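# Put three plates flat in the gray tray

## Task

Move all three plates into the gray tray so each one rests flat on the tray's bottom and stays there on its own, without the robot holding it in place when the job ends.

## Robot and tools

Robot: a single six-joint arm (xArm6 style) with a vacuum suction cup instead of fingers. The reference point is the cup point: the middle of the cup's rim (29 mm across) when nothing touches it. The cup points along the cup point's own +z axis. About 7 cm back from the rim the tool widens, with its body and camera sticking out up to roughly 8 cm sideways, so leave room around the cup near walls and other objects. The only camera is cam_wrist (504x504, fisheye), mounted on the tool.

Frame: all positions and orientations are in the scene frame. Its origin sits on the table surface right under the arm base; +z is up, and +y is to the left when facing along +x. Distances are metres, orientations are quaternions written w first (qw, qx, qy, qz). The base may be slightly tilted, and the reported cup point can be a bit off, more so at long reach.

Row format, shared by the moving tools: eight plain numbers [x, y, z, qw, qx, qy, qz, suction]. x, y, z and the quaternion are an absolute target pose for the cup point in the scene frame, not an offset. suction runs from -1 to 1: 1 means full vacuum (roughly 55 kPa under ambient), smaller positive values ask for that share of full vacuum, and 0.05 or less switches it off. The setting persists until changed. Repeat the desired quaternion in every row; do not copy back the reported one, which may drift.

execute_actions(actions): actions is a list of actions; each action is a list of 1 to 15 rows, each row lasting one 1/30 s step; if fewer than 15 rows are given, the last row is held for the remaining steps. An empty list just returns the current state and images. Any target further than 0.6 m from the cup point's current position, measured along any of the cup point's own axes, gets that action refused; if the first action fails this, or any action is malformed, nothing runs. Per step the commanded pose is clipped to within 70 mm and 16 degrees of the measured pose, so far targets need several actions; position takes priority over orientation when both cannot be met.

move(target, speed, blocking): target is one row as above (absolute pose plus suction, suction applied at the start). The cup point follows a straight line toward it. speed is the path's top speed in m/s, 0.002 to 0.5 (default 0.25); rotation is capped at twice that in rad/s. Paths last 0.5 to 10 s; longer ones stop early. The path ignores obstacles and the real tool may overshoot the speed, especially with a stretched arm. Faster contact means a harder hit; aiming deeper past a surface pushes harder. blocking=false returns after 0.5 s while motion continues; then use wait or stop before issuing other motion. The result adds a "move:" line: done (settled near target), off_target, moving, held or fault, plus the distance to target. limits=paced means the pose was clipped; limits=held means a check blocked some steps, after which motion may jump faster.

wait(seconds): 0 to 10 s, the arm keeps its last command; useful to check a non-blocking move. stop(): brakes a running move (needs stopping distance); suction is unaffected. zoom_image(camera, region): camera "cam_wrist", region [x0, y0, x1, y1] in pixels from the top-left, at most 504x504. read_manual(section): only licence text. finished_scene(scene): ends the current scene (give its number) once the result must already hold; irreversible. Replying without any tool call ends everything.

Results: the state line gives cup point position, quaternion and velocities; "Hand target" is the pose the controller is driving toward; "pose unreachable" means the clearance check (which includes the mount under the base) altered or blocked a command. suction_measured shows achieved vacuum; near 0 means no seal. On a sealed flat surface it settles up to 0.15 under the command and can dip 0.04 while the pump cycles. part_present turns 1 at 0.50 and back to 0 below 0.45. Joint positions are listed base outward.

Grasping plates: turn suction on and press the cup squarely onto a smooth flat spot, away from rims, holes or seams, so the whole rim contacts. Under vacuum the cup compresses, so the plate rides up to about 10 mm nearer the tool. Vacuum alone can lift a plate. To release, lower the plate until it rests on the tray bottom, then set suction to 0 or below 0.05, and rise at least 15 mm before it is truly free. If the cup seals on the table it pins the tool; switch suction off.

Hazards: never push or drop anything off the table. Avoid drops, slips, slams and hard pressing; approach surfaces slowly. If contact torque hits a joint's load limit (waist and shoulder 45.5, elbow and forearm roll 27.3, wrist pitch and wrist roll 18.2 N m) the arm backs off, freezes 10 s and skips the rest of the call. Holding loads heats motors: MOTOR HOT from 65 °C, and at 80 °C an OVER-TEMPERATURE FAULT brakes the arm until cool. Objects may occasionally get nudged by outside forces, so check plates lie flat before finishing. The robot holds its last command while you compose replies. Joint ranges in rad: waist ±6.283, shoulder -2.059 to 2.094, elbow -3.927 to 0.192, forearm roll ±6.283, wrist pitch -1.693 to 3.142, wrist roll ±6.283; the elbow cannot fully straighten.

Each tool is called by a JSON object that holds its "name" and its "arguments".

## Session

{"name": "execute_actions", "arguments": {"actions": []}}

Scene clock: 0.00 s.
end_effector_position=(+0.4004, +0.0094, +0.3275) suction_measured=0.00 part_present=0 end_effector_quat_wxyz=(+0.002, -0.012, +1.000, -0.001) end_effector_velocity=(+0.000, +0.000, +0.000) end_effector_angular_velocity=(-0.000, -0.002, +0.000)
Joint positions: [-0.003 -0.267 -0.929 -0.     1.193  2.356]
Joint velocities: [ 0.001 -0.     0.    -0.    -0.002  0.   ]
Hand target: +0.400, +0.009, +0.328; +0.002, -0.012, +1.000, -0.001

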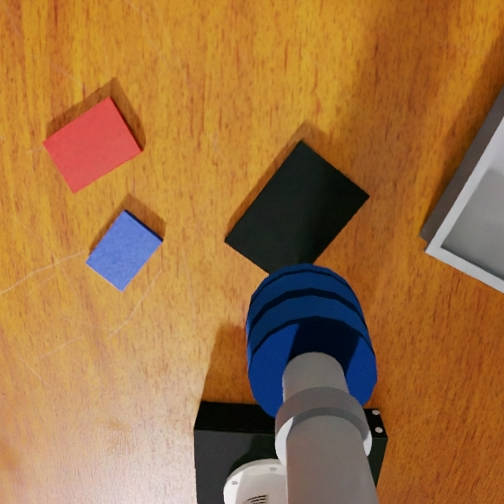

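{"name": "move", "arguments": {"target": [0.40,-0.12,0.5,0,0,1,0,0], "speed": 0.4}}

Scene clock: 5.80 s.
end_effector_position=(+0.3990, -0.1198, +0.4998) suction_measured=0.00 part_present=0 end_effector_quat_wxyz=(+0.000, +0.000, +1.000, -0.001) end_effector_velocity=(+0.001, -0.002, +0.002) end_effector_angular_velocity=(+0.001, +0.004, -0.002)
Joint positions: [-0.319 -0.151 -1.54   0.     1.691  2.063]
Joint velocities: [-0.003  0.012 -0.019  0.     0.011 -0.001]
Hand target: +0.399, -0.120, +0.500; -0.000, +0.000, +1.000, -0.001
Off the commanded pose: 0.001 m, 0 deg.
move: done; limits=paced

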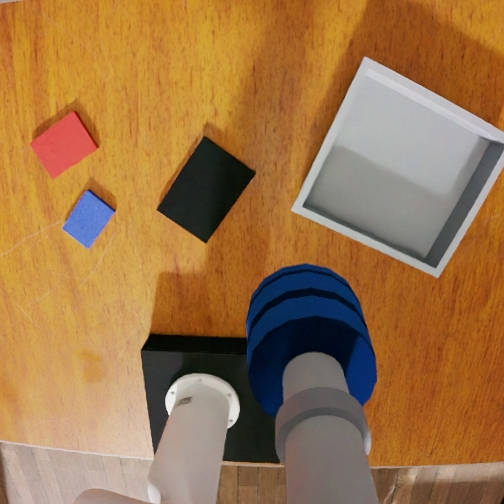

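{"name": "move", "arguments": {"target": [0.332,-0.03,0.08,0,0,1,0,0], "speed": 0.4}}

Scene clock: 17.33 s.
end_effector_position=(+0.3333, -0.0298, +0.0801) suction_measured=0.00 part_present=0 end_effector_quat_wxyz=(+0.000, -0.000, +1.000, +0.000) end_effector_velocity=(+0.001, +0.000, -0.002) end_effector_angular_velocity=(-0.000, -0.000, +0.001)
Joint positions: [-0.115  0.045 -0.402  0.007  0.356  2.26 ]
Joint velocities: [ 0.001  0.01  -0.004 -0.001 -0.006  0.001]
Hand target: +0.333, -0.030, +0.080; +0.000, -0.000, +1.000, +0.000
Off the commanded pose: 0.001 m, 0 deg.
move: done; limits=paced

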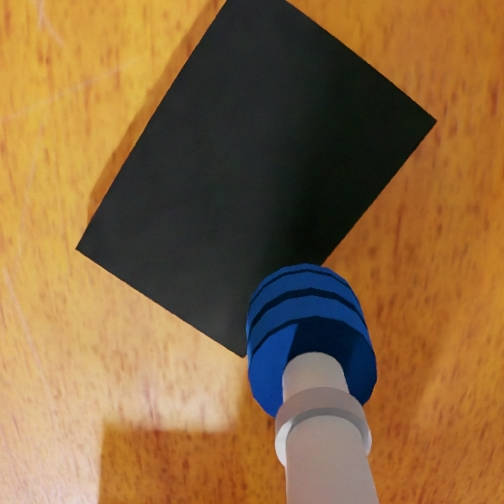

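{"name": "move", "arguments": {"target": [0.358,-0.012,0.03,0,0,1,0,0]}}

Scene clock: 39.93 s.
end_effector_position=(+0.3581, -0.0121, +0.0303) suction_measured=0.00 part_present=0 end_effector_quat_wxyz=(+0.000, +0.000, +1.000, +0.000) end_effector_velocity=(+0.001, +0.001, -0.002) end_effector_angular_velocity=(-0.000, +0.001, +0.000)
Joint positions: [-0.059  0.296 -0.509  0.008  0.212  2.315]
Joint velocities: [ 0.002  0.01  -0.006 -0.001 -0.004  0.003]
Hand target: +0.358, -0.012, +0.030; +0.000, -0.000, +1.000, +0.000
Off the commanded pose: 0.000 m, 0 deg.
move: done

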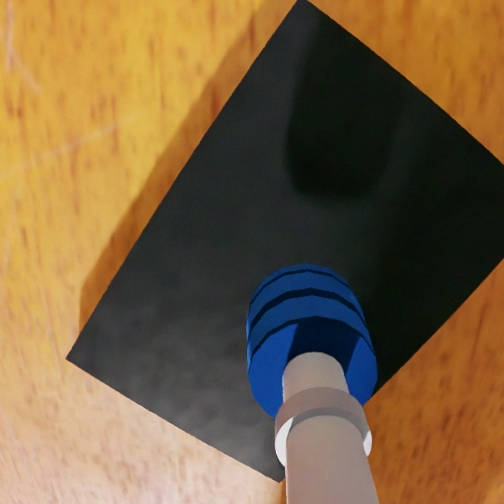

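{"name": "move", "arguments": {"target": [0.362,-0.012,0.003,0,0,1,0,1], "speed": 0.04}}

{"name": "move", "arguments": {"target": [0.36,-0.2,0.3,0,0,1,0,1], "speed": 0.3}}

Scene clock: 48.27 s.
end_effector_position=(+0.3620, -0.0120, +0.0032) suction_measured=0.68 part_present=1 end_effector_quat_wxyz=(-0.000, -0.000, +1.000, +0.000) end_effector_velocity=(+0.002, -0.000, -0.001) end_effector_angular_velocity=(+0.000, -0.004, -0.002)
Joint positions: [-0.058  0.409 -0.547  0.011  0.138  2.314]
Joint velocities: [-0.001  0.008 -0.005  0.001 -0.007 -0.   ]
Hand target: +0.362, -0.012, +0.003; -0.000, -0.000, +1.000, +0.000
Off the commanded pose: 0.000 m, 0 deg.
move: done

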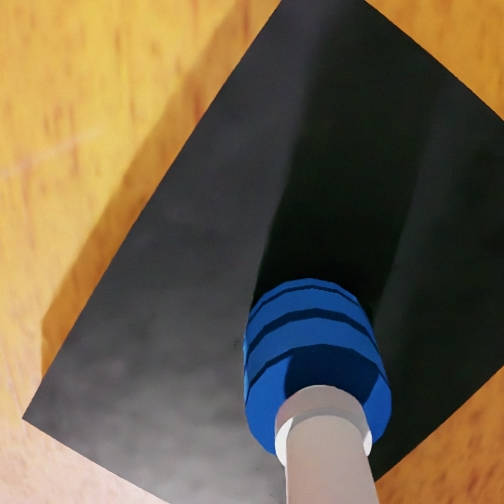

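Scene clock: 50.17 s.
end_effector_position=(+0.3585, -0.2000, +0.2998) suction_measured=0.99 part_present=1 end_effector_quat_wxyz=(-0.000, +0.000, +1.000, -0.001) end_effector_velocity=(+0.001, -0.002, +0.003) end_effector_angular_velocity=(-0.001, -0.001, -0.001)
Joint positions: [-0.536 -0.209 -0.904 -0.001  1.113  1.847]
Joint velocities: [-0.004  0.003 -0.011 -0.     0.007 -0.003]
Hand target: +0.359, -0.200, +0.300; -0.000, +0.000, +1.000, -0.001
Off the commanded pose: 0.002 m, 0 deg.
move: done; limits=paced

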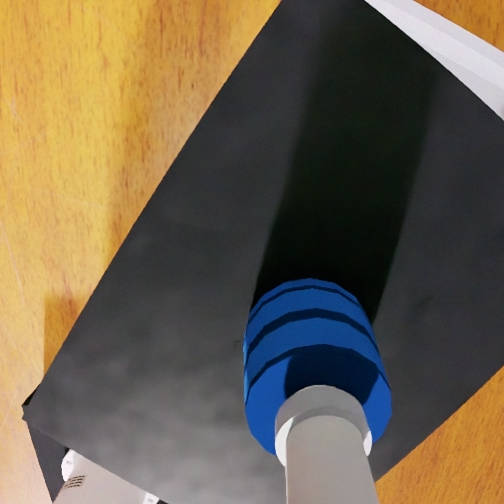

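{"name": "move", "arguments": {"target": [0.42,-0.275,0.1,0,-0.07,0.9976,0,1], "speed": 0.3}}

Scene clock: 56.77 s.
end_effector_position=(+0.4201, -0.2754, +0.1004) suction_measured=0.99 part_present=1 end_effector_quat_wxyz=(+0.000, -0.070, +0.998, -0.000) end_effector_velocity=(+0.000, -0.001, -0.002) end_effector_angular_velocity=(+0.002, +0.004, -0.001)
Joint positions: [-0.607  0.41  -1.038  0.002  0.628  1.634]
Joint velocities: [-0.001  0.008 -0.006 -0.     0.002 -0.   ]
Hand target: +0.420, -0.275, +0.100; -0.000, -0.070, +0.998, -0.000
Off the commanded pose: 0.001 m, 0 deg.
move: done; limits=paced

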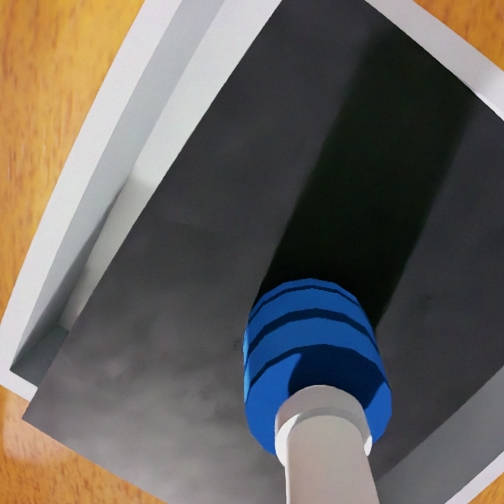

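{"name": "move", "arguments": {"target": [0.431,-0.253,0.04,0,-0.07,0.9976,0,1], "speed": 0.1}}

Scene clock: 62.10 s.
end_effector_position=(+0.4313, -0.2532, +0.0404) suction_measured=0.99 part_present=1 end_effector_quat_wxyz=(+0.000, -0.070, +0.998, -0.000) end_effector_velocity=(-0.001, -0.000, -0.003) end_effector_angular_velocity=(+0.001, +0.002, -0.001)
Joint positions: [-0.557  0.553 -1.041  0.003  0.489  1.682]
Joint velocities: [-0.001  0.008 -0.001 -0.001 -0.005  0.001]
Hand target: +0.431, -0.253, +0.040; +0.000, -0.070, +0.998, +0.000
Off the commanded pose: 0.000 m, 0 deg.
move: done

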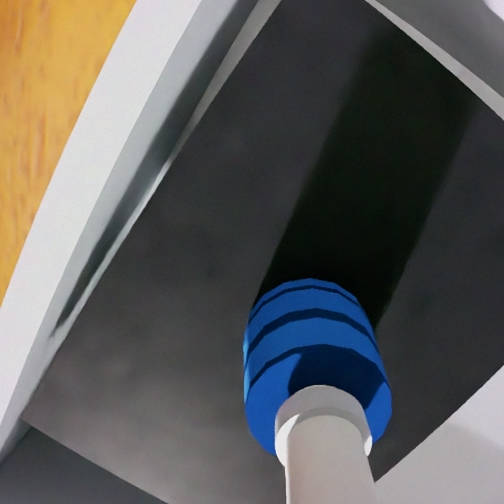

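Inside. Lower slowly.

{"name": "move", "arguments": {"target": [0.431,-0.253,0.008,0,-0.07,0.9976,0,1], "speed": 0.04}}

{"name": "execute_actions", "arguments": {"actions": [[[0.431,-0.253,0.008,0,-0.07,0.9976,0,0]]]}}

{"name": "move", "arguments": {"target": [0.40,-0.29,0.25,0,0,1,0,0], "speed": 0.2}}

Scene clock: 66.77 s.
end_effector_position=(+0.4311, -0.2531, +0.0083) suction_measured=0.99 part_present=1 end_effector_quat_wxyz=(+0.000, -0.070, +0.998, -0.000) end_effector_velocity=(+0.000, -0.001, -0.002) end_effector_angular_velocity=(-0.001, -0.001, -0.001)
Joint positions: [-0.557  0.639 -1.062  0.003  0.423  1.682]
Joint velocities: [-0.001  0.006 -0.002  0.    -0.005  0.   ]
Hand target: +0.431, -0.253, +0.008; +0.000, -0.070, +0.998, +0.000
Off the commanded pose: 0.000 m, 0 deg.
move: done

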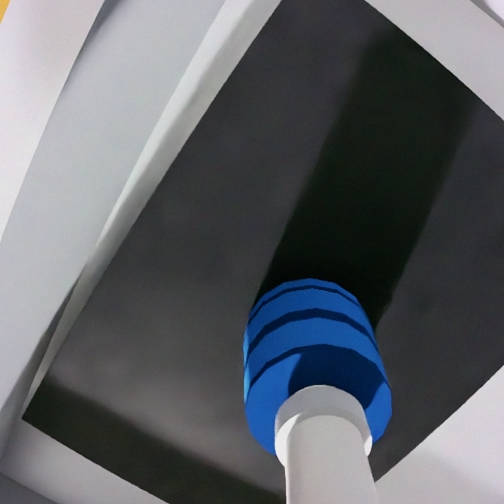

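Scene clock: 67.27 s.
end_effector_position=(+0.4315, -0.2533, +0.0085) suction_measured=0.00 part_present=0 end_effector_quat_wxyz=(+0.001, -0.070, +0.998, -0.000) end_effector_velocity=(-0.001, +0.002, -0.002) end_effector_angular_velocity=(+0.002, +0.004, +0.002)
Joint positions: [-0.557  0.639 -1.063  0.003  0.423  1.682]
Joint velocities: [ 0.002  0.003  0.001 -0.     0.001  0.   ]
Hand target: +0.431, -0.253, +0.008; +0.000, -0.070, +0.998, +0.000
Off the commanded pose: 0.001 m, 0 deg.

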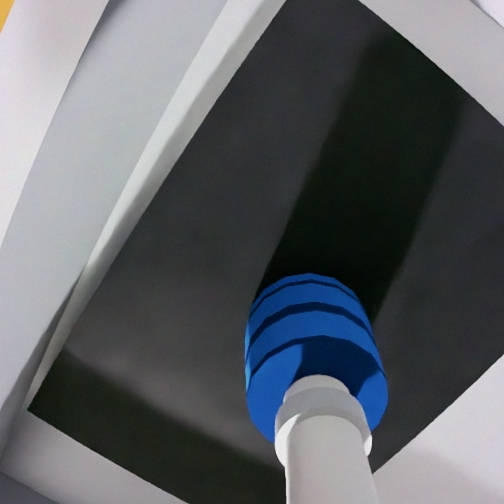

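Scene clock: 69.13 s.
end_effector_position=(+0.3993, -0.2896, +0.2496) suction_measured=0.00 part_present=0 end_effector_quat_wxyz=(-0.000, +0.000, +1.000, -0.000) end_effector_velocity=(-0.000, -0.000, +0.003) end_effector_angular_velocity=(+0.001, +0.001, -0.000)
Joint positions: [-0.654  0.12  -1.123  0.001  1.004  1.727]
Joint velocities: [-0.    -0.002 -0.005  0.     0.008  0.   ]
Hand target: +0.399, -0.290, +0.250; -0.000, +0.000, +1.000, -0.000
Off the commanded pose: 0.001 m, 0 deg.
move: done

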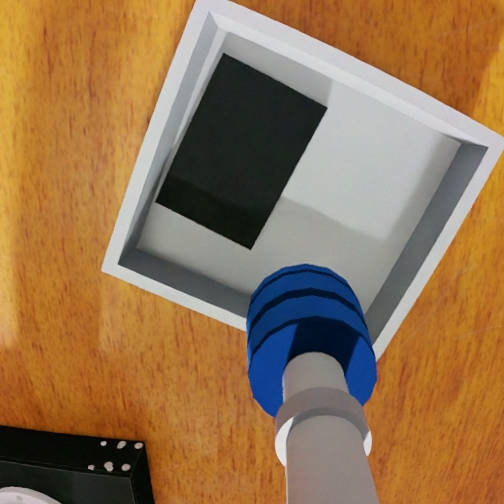

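{"name": "move", "arguments": {"target": [0.43,0.21,0.08,0,0,1,0,0], "speed": 0.4}}

Scene clock: 75.40 s.
end_effector_position=(+0.4320, +0.2105, +0.0801) suction_measured=0.00 part_present=0 end_effector_quat_wxyz=(+0.000, +0.000, +1.000, +0.002) end_effector_velocity=(+0.001, +0.003, -0.000) end_effector_angular_velocity=(-0.002, -0.001, +0.002)
Joint positions: [ 0.426  0.401 -0.945  0.008  0.541  2.802]
Joint velocities: [ 0.004  0.007 -0.009 -0.004  0.002  0.005]
Hand target: +0.432, +0.211, +0.080; +0.000, -0.000, +1.000, +0.002
Off the commanded pose: 0.002 m, 0 deg.
move: done; limits=paced

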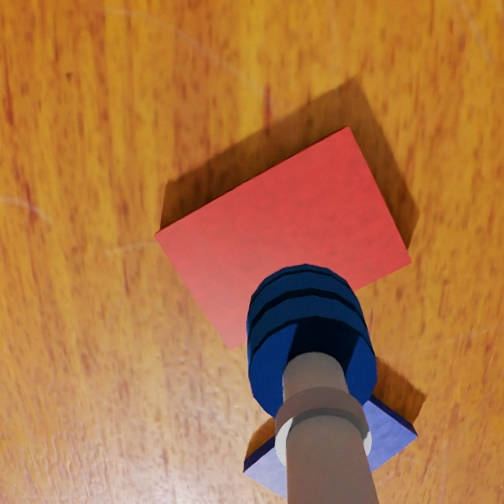

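{"name": "execute_actions", "arguments": {"actions": [[[0.432,0.213,0.04,0,0,1,0,0]]]}}

{"name": "move", "arguments": {"target": [0.432,0.213,0.008,0,0,1,0,1], "speed": 0.04}}

Scene clock: 78.93 s.
end_effector_position=(+0.4320, +0.2130, +0.0413) suction_measured=0.00 part_present=0 end_effector_quat_wxyz=(+0.000, -0.000, +1.000, +0.000) end_effector_velocity=(+0.003, +0.002, -0.010) end_effector_angular_velocity=(-0.001, -0.001, -0.000)
Joint positions: [ 0.432  0.507 -0.963  0.003  0.455  2.811]
Joint velocities: [ 0.001  0.034 -0.018 -0.002 -0.016  0.003]
Hand target: +0.432, +0.213, +0.040; -0.000, -0.000, +1.000, +0.000
Off the commanded pose: 0.001 m, 0 deg.

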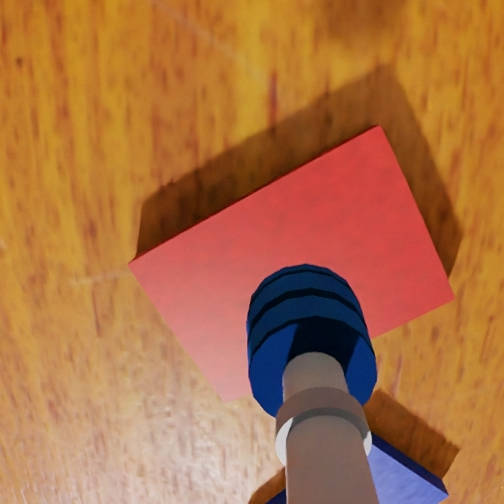

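Scene clock: 80.13 s.
end_effector_position=(+0.4321, +0.2130, +0.0084) suction_measured=0.39 part_present=0 end_effector_quat_wxyz=(+0.000, -0.000, +1.000, +0.000) end_effector_velocity=(+0.001, +0.000, -0.002) end_effector_angular_velocity=(+0.001, -0.002, -0.002)
Joint positions: [ 0.432  0.6   -0.986  0.003  0.385  2.811]
Joint velocities: [-0.001  0.008 -0.004 -0.    -0.005  0.001]
Hand target: +0.432, +0.213, +0.008; -0.000, -0.000, +1.000, +0.000
Off the commanded pose: 0.000 m, 0 deg.
move: done

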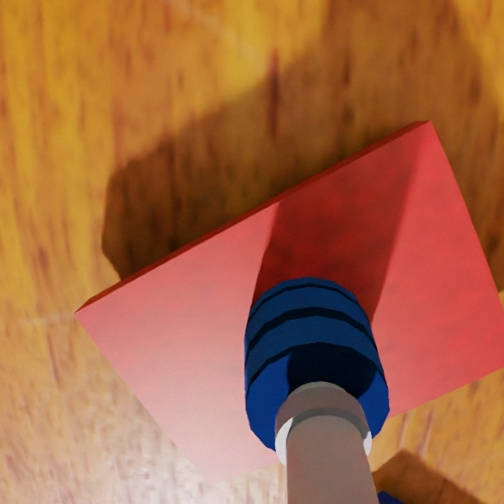

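Rotate +38°: (0,-0.326,0.946,0).

{"name": "move", "arguments": {"target": [0.432,0.2,0.12,0,0,1,0,1], "speed": 0.2}}

{"name": "move", "arguments": {"target": [0.428,-0.366,0.11,0,-0.326,0.946,0,1], "speed": 0.35}}

Scene clock: 84.23 s.
end_effector_position=(+0.4317, +0.1998, +0.1196) suction_measured=0.99 part_present=1 end_effector_quat_wxyz=(-0.000, +0.000, +1.000, -0.000) end_effector_velocity=(+0.000, -0.000, +0.003) end_effector_angular_velocity=(+0.001, -0.001, -0.001)
Joint positions: [ 0.407  0.293 -0.931  0.002  0.637  2.788]
Joint velocities: [-0.001 -0.007 -0.     0.     0.006 -0.001]
Hand target: +0.432, +0.200, +0.120; +0.000, +0.000, +1.000, -0.000
Off the commanded pose: 0.001 m, 0 deg.
move: done

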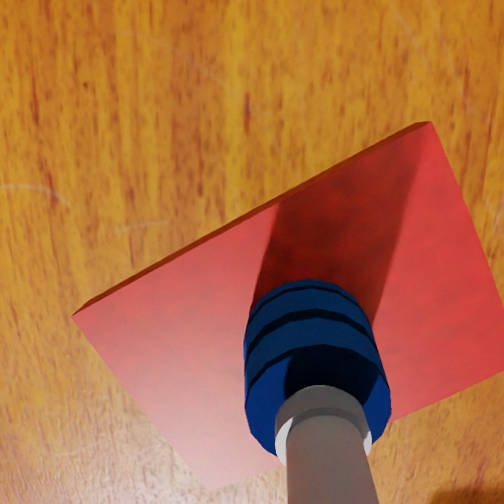

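Scene clock: 86.83 s.
end_effector_position=(+0.4259, -0.3666, +0.1103) suction_measured=0.99 part_present=1 end_effector_quat_wxyz=(-0.001, -0.326, +0.945, -0.002) end_effector_velocity=(+0.001, -0.002, -0.001) end_effector_angular_velocity=(+0.005, +0.003, +0.001)
Joint positions: [-0.736  0.552 -1.306 -0.003  0.752  0.984]
Joint velocities: [-0.002  0.01  -0.015  0.002  0.01  -0.005]
Hand target: +0.426, -0.367, +0.110; -0.001, -0.326, +0.945, -0.002
Off the commanded pose: 0.002 m, 0 deg.
move: done; limits=paced

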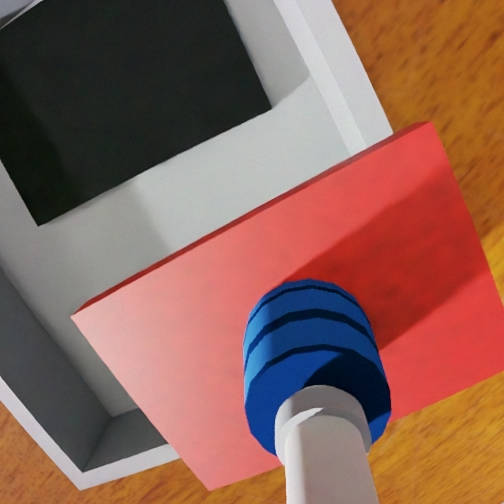

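{"name": "move", "arguments": {"target": [0.411,-0.359,0.07,0,-0.326,0.946,0,1], "speed": 0.1}}

Scene clock: 91.13 s.
end_effector_position=(+0.4113, -0.3592, +0.0705) suction_measured=0.99 part_present=1 end_effector_quat_wxyz=(+0.000, -0.326, +0.945, -0.000) end_effector_velocity=(-0.002, +0.001, -0.004) end_effector_angular_velocity=(+0.002, +0.002, -0.000)
Joint positions: [-0.744  0.592 -1.233  0.002  0.641  0.973]
Joint velocities: [-0.001  0.005  0.005  0.001 -0.007 -0.002]
Hand target: +0.411, -0.359, +0.070; +0.000, -0.326, +0.945, +0.000
Off the commanded pose: 0.001 m, 0 deg.
move: done

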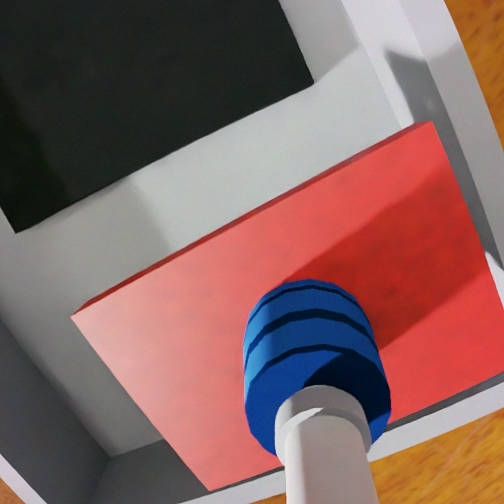

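{"name": "move", "arguments": {"target": [0.411,-0.359,0.011,0,-0.326,0.946,0,1], "speed": 0.05}}

{"name": "execute_actions", "arguments": {"actions": [[[0.411,-0.359,0.011,0,-0.326,0.946,0,0]]]}}

{"name": "move", "arguments": {"target": [0.40,-0.29,0.25,0,0,1,0,0], "speed": 0.25}}

{"name": "move", "arguments": {"target": [0.32,0.193,0.08,0,0,1,0,0], "speed": 0.4}}

Scene clock: 100.00 s.
end_effector_position=(+0.4112, -0.3591, +0.0114) suction_measured=0.99 part_present=1 end_effector_quat_wxyz=(+0.000, -0.326, +0.945, -0.000) end_effector_velocity=(-0.000, +0.000, -0.004) end_effector_angular_velocity=(+0.001, +0.001, +0.000)
Joint positions: [-0.744  0.734 -1.263  0.002  0.529  0.972]
Joint velocities: [ 0.     0.009 -0.003 -0.    -0.004 -0.   ]
Hand target: +0.411, -0.359, +0.011; +0.000, -0.326, +0.945, +0.000
Off the commanded pose: 0.000 m, 0 deg.
move: done

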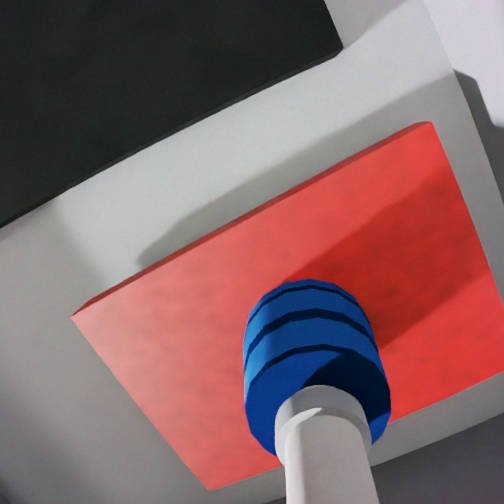

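Scene clock: 100.50 s.
end_effector_position=(+0.4113, -0.3592, +0.0113) suction_measured=0.00 part_present=0 end_effector_quat_wxyz=(+0.000, -0.326, +0.945, -0.000) end_effector_velocity=(-0.001, +0.001, -0.002) end_effector_angular_velocity=(+0.002, +0.003, +0.001)
Joint positions: [-0.744  0.734 -1.263  0.002  0.529  0.972]
Joint velocities: [ 0.001  0.003  0.001 -0.     0.    -0.   ]
Hand target: +0.411, -0.359, +0.011; +0.000, -0.326, +0.945, +0.000
Off the commanded pose: 0.000 m, 0 deg.

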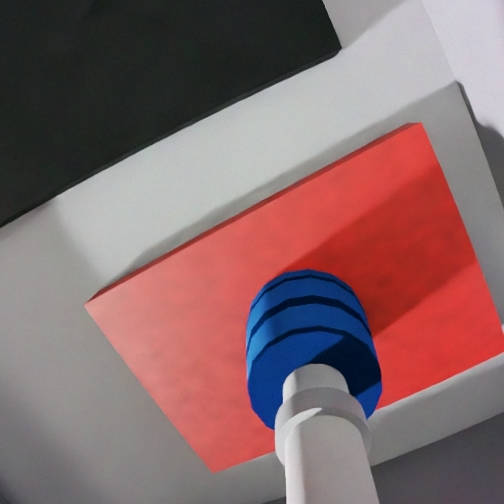

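Scene clock: 102.47 s.
end_effector_position=(+0.3998, -0.2897, +0.2495) suction_measured=0.00 part_present=0 end_effector_quat_wxyz=(-0.000, -0.000, +1.000, +0.000) end_effector_velocity=(+0.000, +0.000, +0.003) end_effector_angular_velocity=(-0.003, -0.001, -0.004)
Joint positions: [-0.654  0.122 -1.125  0.002  1.004  1.727]
Joint velocities: [ 0.002 -0.005 -0.003 -0.002  0.006  0.007]
Hand target: +0.400, -0.290, +0.250; +0.000, +0.000, +1.000, +0.000
Off the commanded pose: 0.001 m, 0 deg.
move: done

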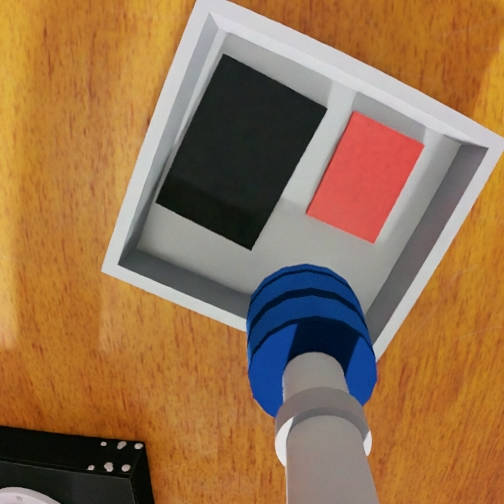

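Scene clock: 104.90 s.
end_effector_position=(+0.3220, +0.1940, +0.0799) suction_measured=0.00 part_present=0 end_effector_quat_wxyz=(+0.000, -0.000, +1.000, +0.002) end_effector_velocity=(+0.000, +0.002, -0.001) end_effector_angular_velocity=(-0.005, +0.001, +0.001)
Joint positions: [ 0.516  0.148 -0.546  0.012  0.395  2.887]
Joint velocities: [ 0.004  0.008 -0.007 -0.01   0.002  0.012]
Hand target: +0.322, +0.194, +0.080; +0.000, -0.000, +1.000, +0.002
Off the commanded pose: 0.002 m, 0 deg.
move: done; limits=paced

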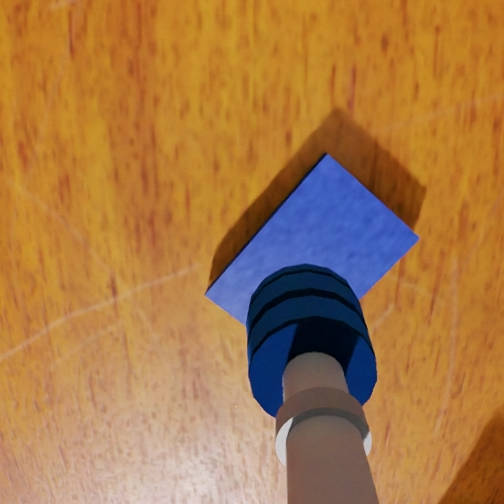

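{"name": "execute_actions", "arguments": {"actions": [[[0.312,0.186,0.04,0,0,1,0,0]]]}}

{"name": "move", "arguments": {"target": [0.312,0.186,0.006,0,0,1,0,1], "speed": 0.04}}

{"name": "wait", "arguments": {"seconds": 0.5}}

{"name": "move", "arguments": {"target": [0.32,0.18,0.12,0,0,1,0,1], "speed": 0.2}}

{"name": "move", "arguments": {"target": [0.335,-0.32,0.09,0,-0.804,0.595,0,1], "speed": 0.4}}

Scene clock: 112.80 s.
end_effector_position=(+0.3120, +0.1861, +0.0414) suction_measured=0.00 part_present=0 end_effector_quat_wxyz=(-0.000, -0.000, +1.000, +0.000) end_effector_velocity=(+0.003, +0.002, -0.011) end_effector_angular_velocity=(+0.005, -0.011, +0.003)
Joint positions: [ 0.512  0.261 -0.518  0.005  0.257  2.889]
Joint velocities: [ 0.001  0.046 -0.009 -0.004 -0.048  0.003]
Hand target: +0.312, +0.186, +0.040; -0.000, -0.000, +1.000, +0.000
Off the commanded pose: 0.001 m, 0 deg.

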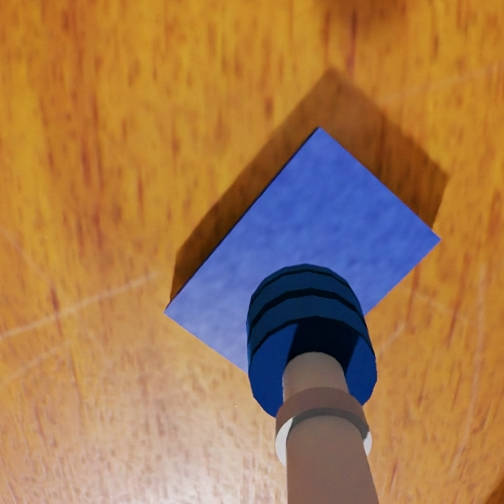

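Scene clock: 114.10 s.
end_effector_position=(+0.3121, +0.1861, +0.0063) suction_measured=0.49 part_present=0 end_effector_quat_wxyz=(+0.000, -0.000, +1.000, +0.000) end_effector_velocity=(+0.000, +0.000, -0.003) end_effector_angular_velocity=(-0.000, +0.000, -0.001)
Joint positions: [ 0.513  0.398 -0.547  0.008  0.148  2.887]
Joint velocities: [ 0.     0.01  -0.003  0.001 -0.007  0.   ]
Hand target: +0.312, +0.186, +0.006; -0.000, -0.000, +1.000, +0.000
Off the commanded pose: 0.000 m, 0 deg.
move: done

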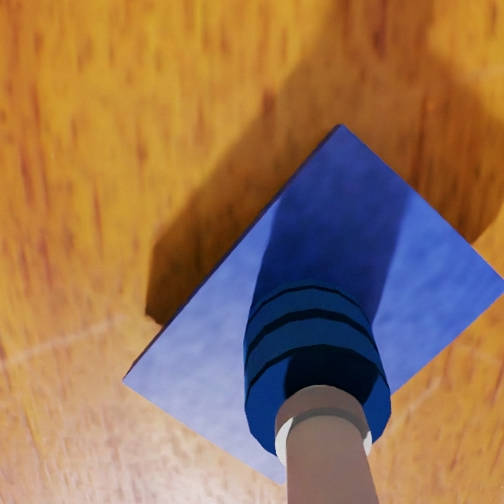

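Scene clock: 114.60 s.
end_effector_position=(+0.3121, +0.1860, +0.0060) suction_measured=0.94 part_present=1 end_effector_quat_wxyz=(-0.000, -0.000, +1.000, +0.000) end_effector_velocity=(+0.000, +0.001, +0.000) end_effector_angular_velocity=(+0.001, -0.001, +0.001)
Joint positions: [ 0.513  0.399 -0.547  0.008  0.148  2.887]
Joint velocities: [ 0.002 -0.001 -0.     0.    -0.001  0.001]
Hand target: +0.312, +0.186, +0.006; -0.000, -0.000, +1.000, +0.000
Off the commanded pose: 0.000 m, 0 deg.
wait: 0.50 s; at rest by 0.17 s

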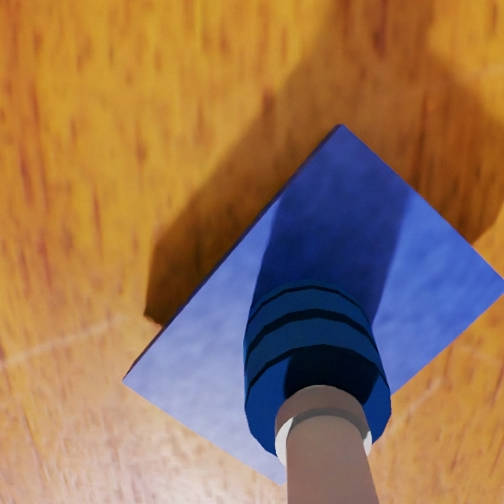

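Scene clock: 115.87 s.
end_effector_position=(+0.3197, +0.1797, +0.1197) suction_measured=0.99 part_present=1 end_effector_quat_wxyz=(-0.000, +0.000, +1.000, -0.000) end_effector_velocity=(+0.001, -0.000, +0.003) end_effector_angular_velocity=(+0.002, -0.003, -0.001)
Joint positions: [ 0.486 -0.008 -0.52   0.002  0.527  2.867]
Joint velocities: [-0.002 -0.009 -0.001  0.     0.007 -0.001]
Hand target: +0.320, +0.180, +0.120; +0.000, +0.000, +1.000, -0.000
Off the commanded pose: 0.000 m, 0 deg.
move: done

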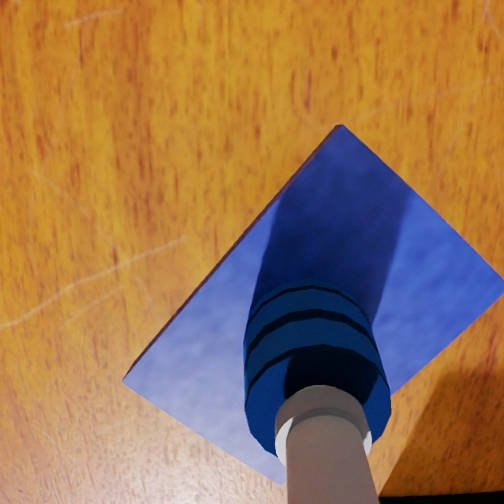

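Scene clock: 119.03 s.
end_effector_position=(+0.3332, -0.3210, +0.0902) suction_measured=0.99 part_present=1 end_effector_quat_wxyz=(+0.002, +0.804, -0.595, +0.001) end_effector_velocity=(-0.001, -0.002, -0.001) end_effector_angular_velocity=(+0.013, +0.001, +0.005)
Joint positions: [-0.792  0.333 -0.873 -0.006  0.538 -0.272]
Joint velocities: [-0.005  0.007 -0.011  0.018  0.013 -0.026]
Hand target: +0.333, -0.321, +0.090; +0.002, +0.804, -0.595, +0.001
Off the commanded pose: 0.002 m, 0 deg.
move: done

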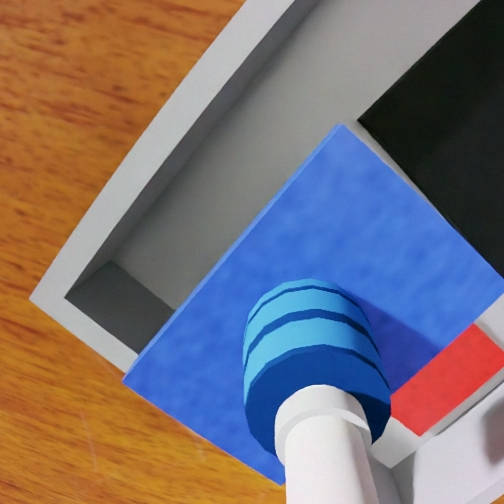

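{"name": "move", "arguments": {"target": [0.324,-0.317,0.035,0,-0.804,0.595,0,1], "speed": 0.08}}

Scene clock: 125.07 s.
end_effector_position=(+0.3242, -0.3171, +0.0354) suction_measured=0.99 part_present=1 end_effector_quat_wxyz=(+0.000, +0.804, -0.595, +0.000) end_effector_velocity=(-0.000, -0.001, -0.002) end_effector_angular_velocity=(-0.002, -0.002, -0.000)
Joint positions: [-0.8    0.466 -0.856  0.003  0.391 -0.288]
Joint velocities: [-0.001  0.006 -0.001  0.002 -0.008 -0.002]
Hand target: +0.324, -0.317, +0.035; -0.000, +0.804, -0.595, +0.000
Off the commanded pose: 0.000 m, 0 deg.
move: done

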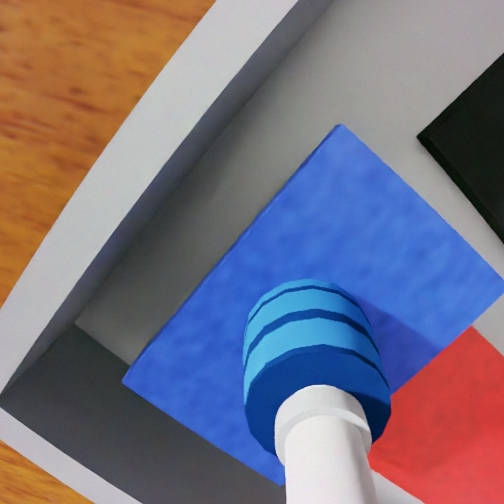

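Gap ~2 cm; shift another 7 mm.

{"name": "move", "arguments": {"target": [0.318,-0.314,0.02,0,-0.804,0.595,0,1], "speed": 0.04}}

{"name": "move", "arguments": {"target": [0.318,-0.314,0.009,0,-0.804,0.595,0,1], "speed": 0.03}}

{"name": "execute_actions", "arguments": {"actions": [[[0.318,-0.314,0.009,0,-0.804,0.595,0,0]]]}}

{"name": "move", "arguments": {"target": [0.33,-0.34,0.2,0,-0.804,0.595,0,0], "speed": 0.2}}

Scene clock: 130.63 s.
end_effector_position=(+0.3182, -0.3141, +0.0203) suction_measured=0.99 part_present=1 end_effector_quat_wxyz=(+0.000, +0.804, -0.595, +0.000) end_effector_velocity=(-0.001, -0.000, -0.003) end_effector_angular_velocity=(-0.000, -0.001, -0.002)
Joint positions: [-0.805  0.498 -0.842  0.003  0.344 -0.293]
Joint velocities: [-0.002  0.007  0.001  0.001 -0.009 -0.   ]
Hand target: +0.318, -0.314, +0.020; -0.000, +0.804, -0.595, -0.000
Off the commanded pose: 0.000 m, 0 deg.
move: done

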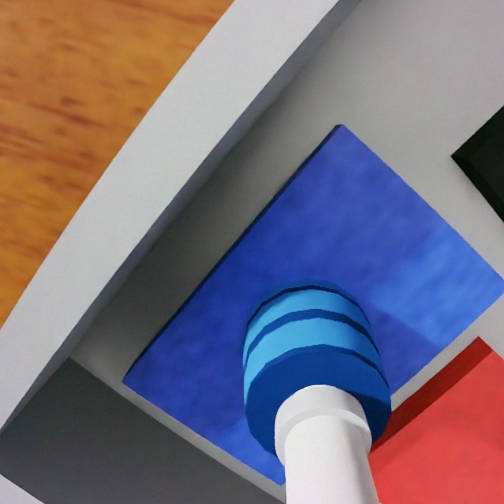

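Scene clock: 131.43 s.
end_effector_position=(+0.3180, -0.3140, +0.0093) suction_measured=0.99 part_present=1 end_effector_quat_wxyz=(-0.000, +0.804, -0.595, +0.000) end_effector_velocity=(+0.000, -0.001, -0.002) end_effector_angular_velocity=(-0.002, -0.002, -0.001)
Joint positions: [-0.805  0.532 -0.85   0.004  0.318 -0.294]
Joint velocities: [-0.001  0.006 -0.003 -0.    -0.006 -0.   ]
Hand target: +0.318, -0.314, +0.009; -0.000, +0.804, -0.595, -0.000
Off the commanded pose: 0.000 m, 0 deg.
move: done

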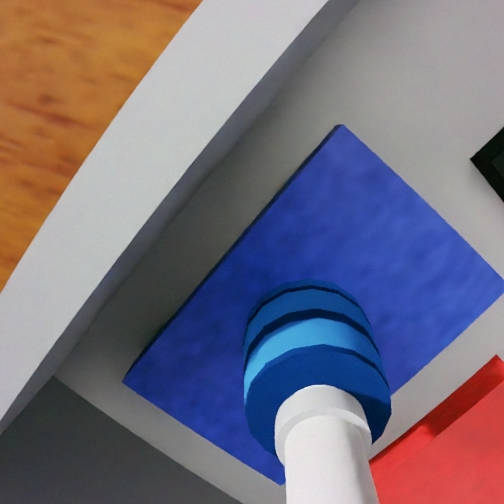

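Scene clock: 131.93 s.
end_effector_position=(+0.3182, -0.3142, +0.0092) suction_measured=0.00 part_present=0 end_effector_quat_wxyz=(+0.000, +0.804, -0.595, +0.000) end_effector_velocity=(-0.000, +0.000, -0.000) end_effector_angular_velocity=(+0.000, +0.000, +0.001)
Joint positions: [-0.805  0.533 -0.85   0.004  0.318 -0.294]
Joint velocities: [ 0.001  0.001  0.001  0.    -0.001 -0.   ]
Hand target: +0.318, -0.314, +0.009; -0.000, +0.804, -0.595, +0.000
Off the commanded pose: 0.000 m, 0 deg.

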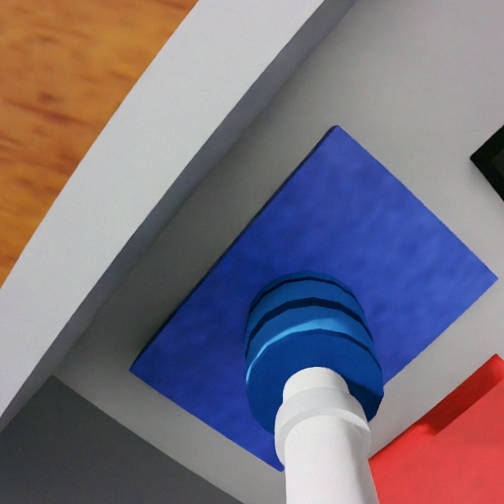

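Scene clock: 133.53 s.
end_effector_position=(+0.3295, -0.3397, +0.1996) suction_measured=0.00 part_present=0 end_effector_quat_wxyz=(+0.000, +0.804, -0.595, -0.000) end_effector_velocity=(+0.000, -0.000, +0.002) end_effector_angular_velocity=(+0.002, +0.001, -0.001)
Joint positions: [-0.827  0.128 -0.977  0.001  0.85  -0.313]
Joint velocities: [-0.    -0.002 -0.006  0.001  0.009  0.   ]
Hand target: +0.330, -0.340, +0.200; +0.000, +0.804, -0.595, -0.000
Off the commanded pose: 0.001 m, 0 deg.
move: done

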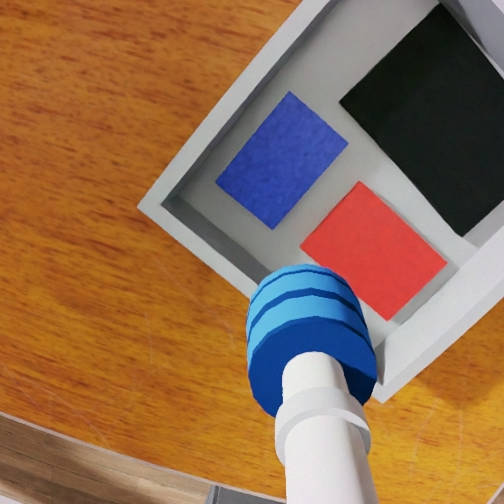

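{"name": "finished_scene", "arguments": {"scene": 1}}

The scene is finished: the task was done.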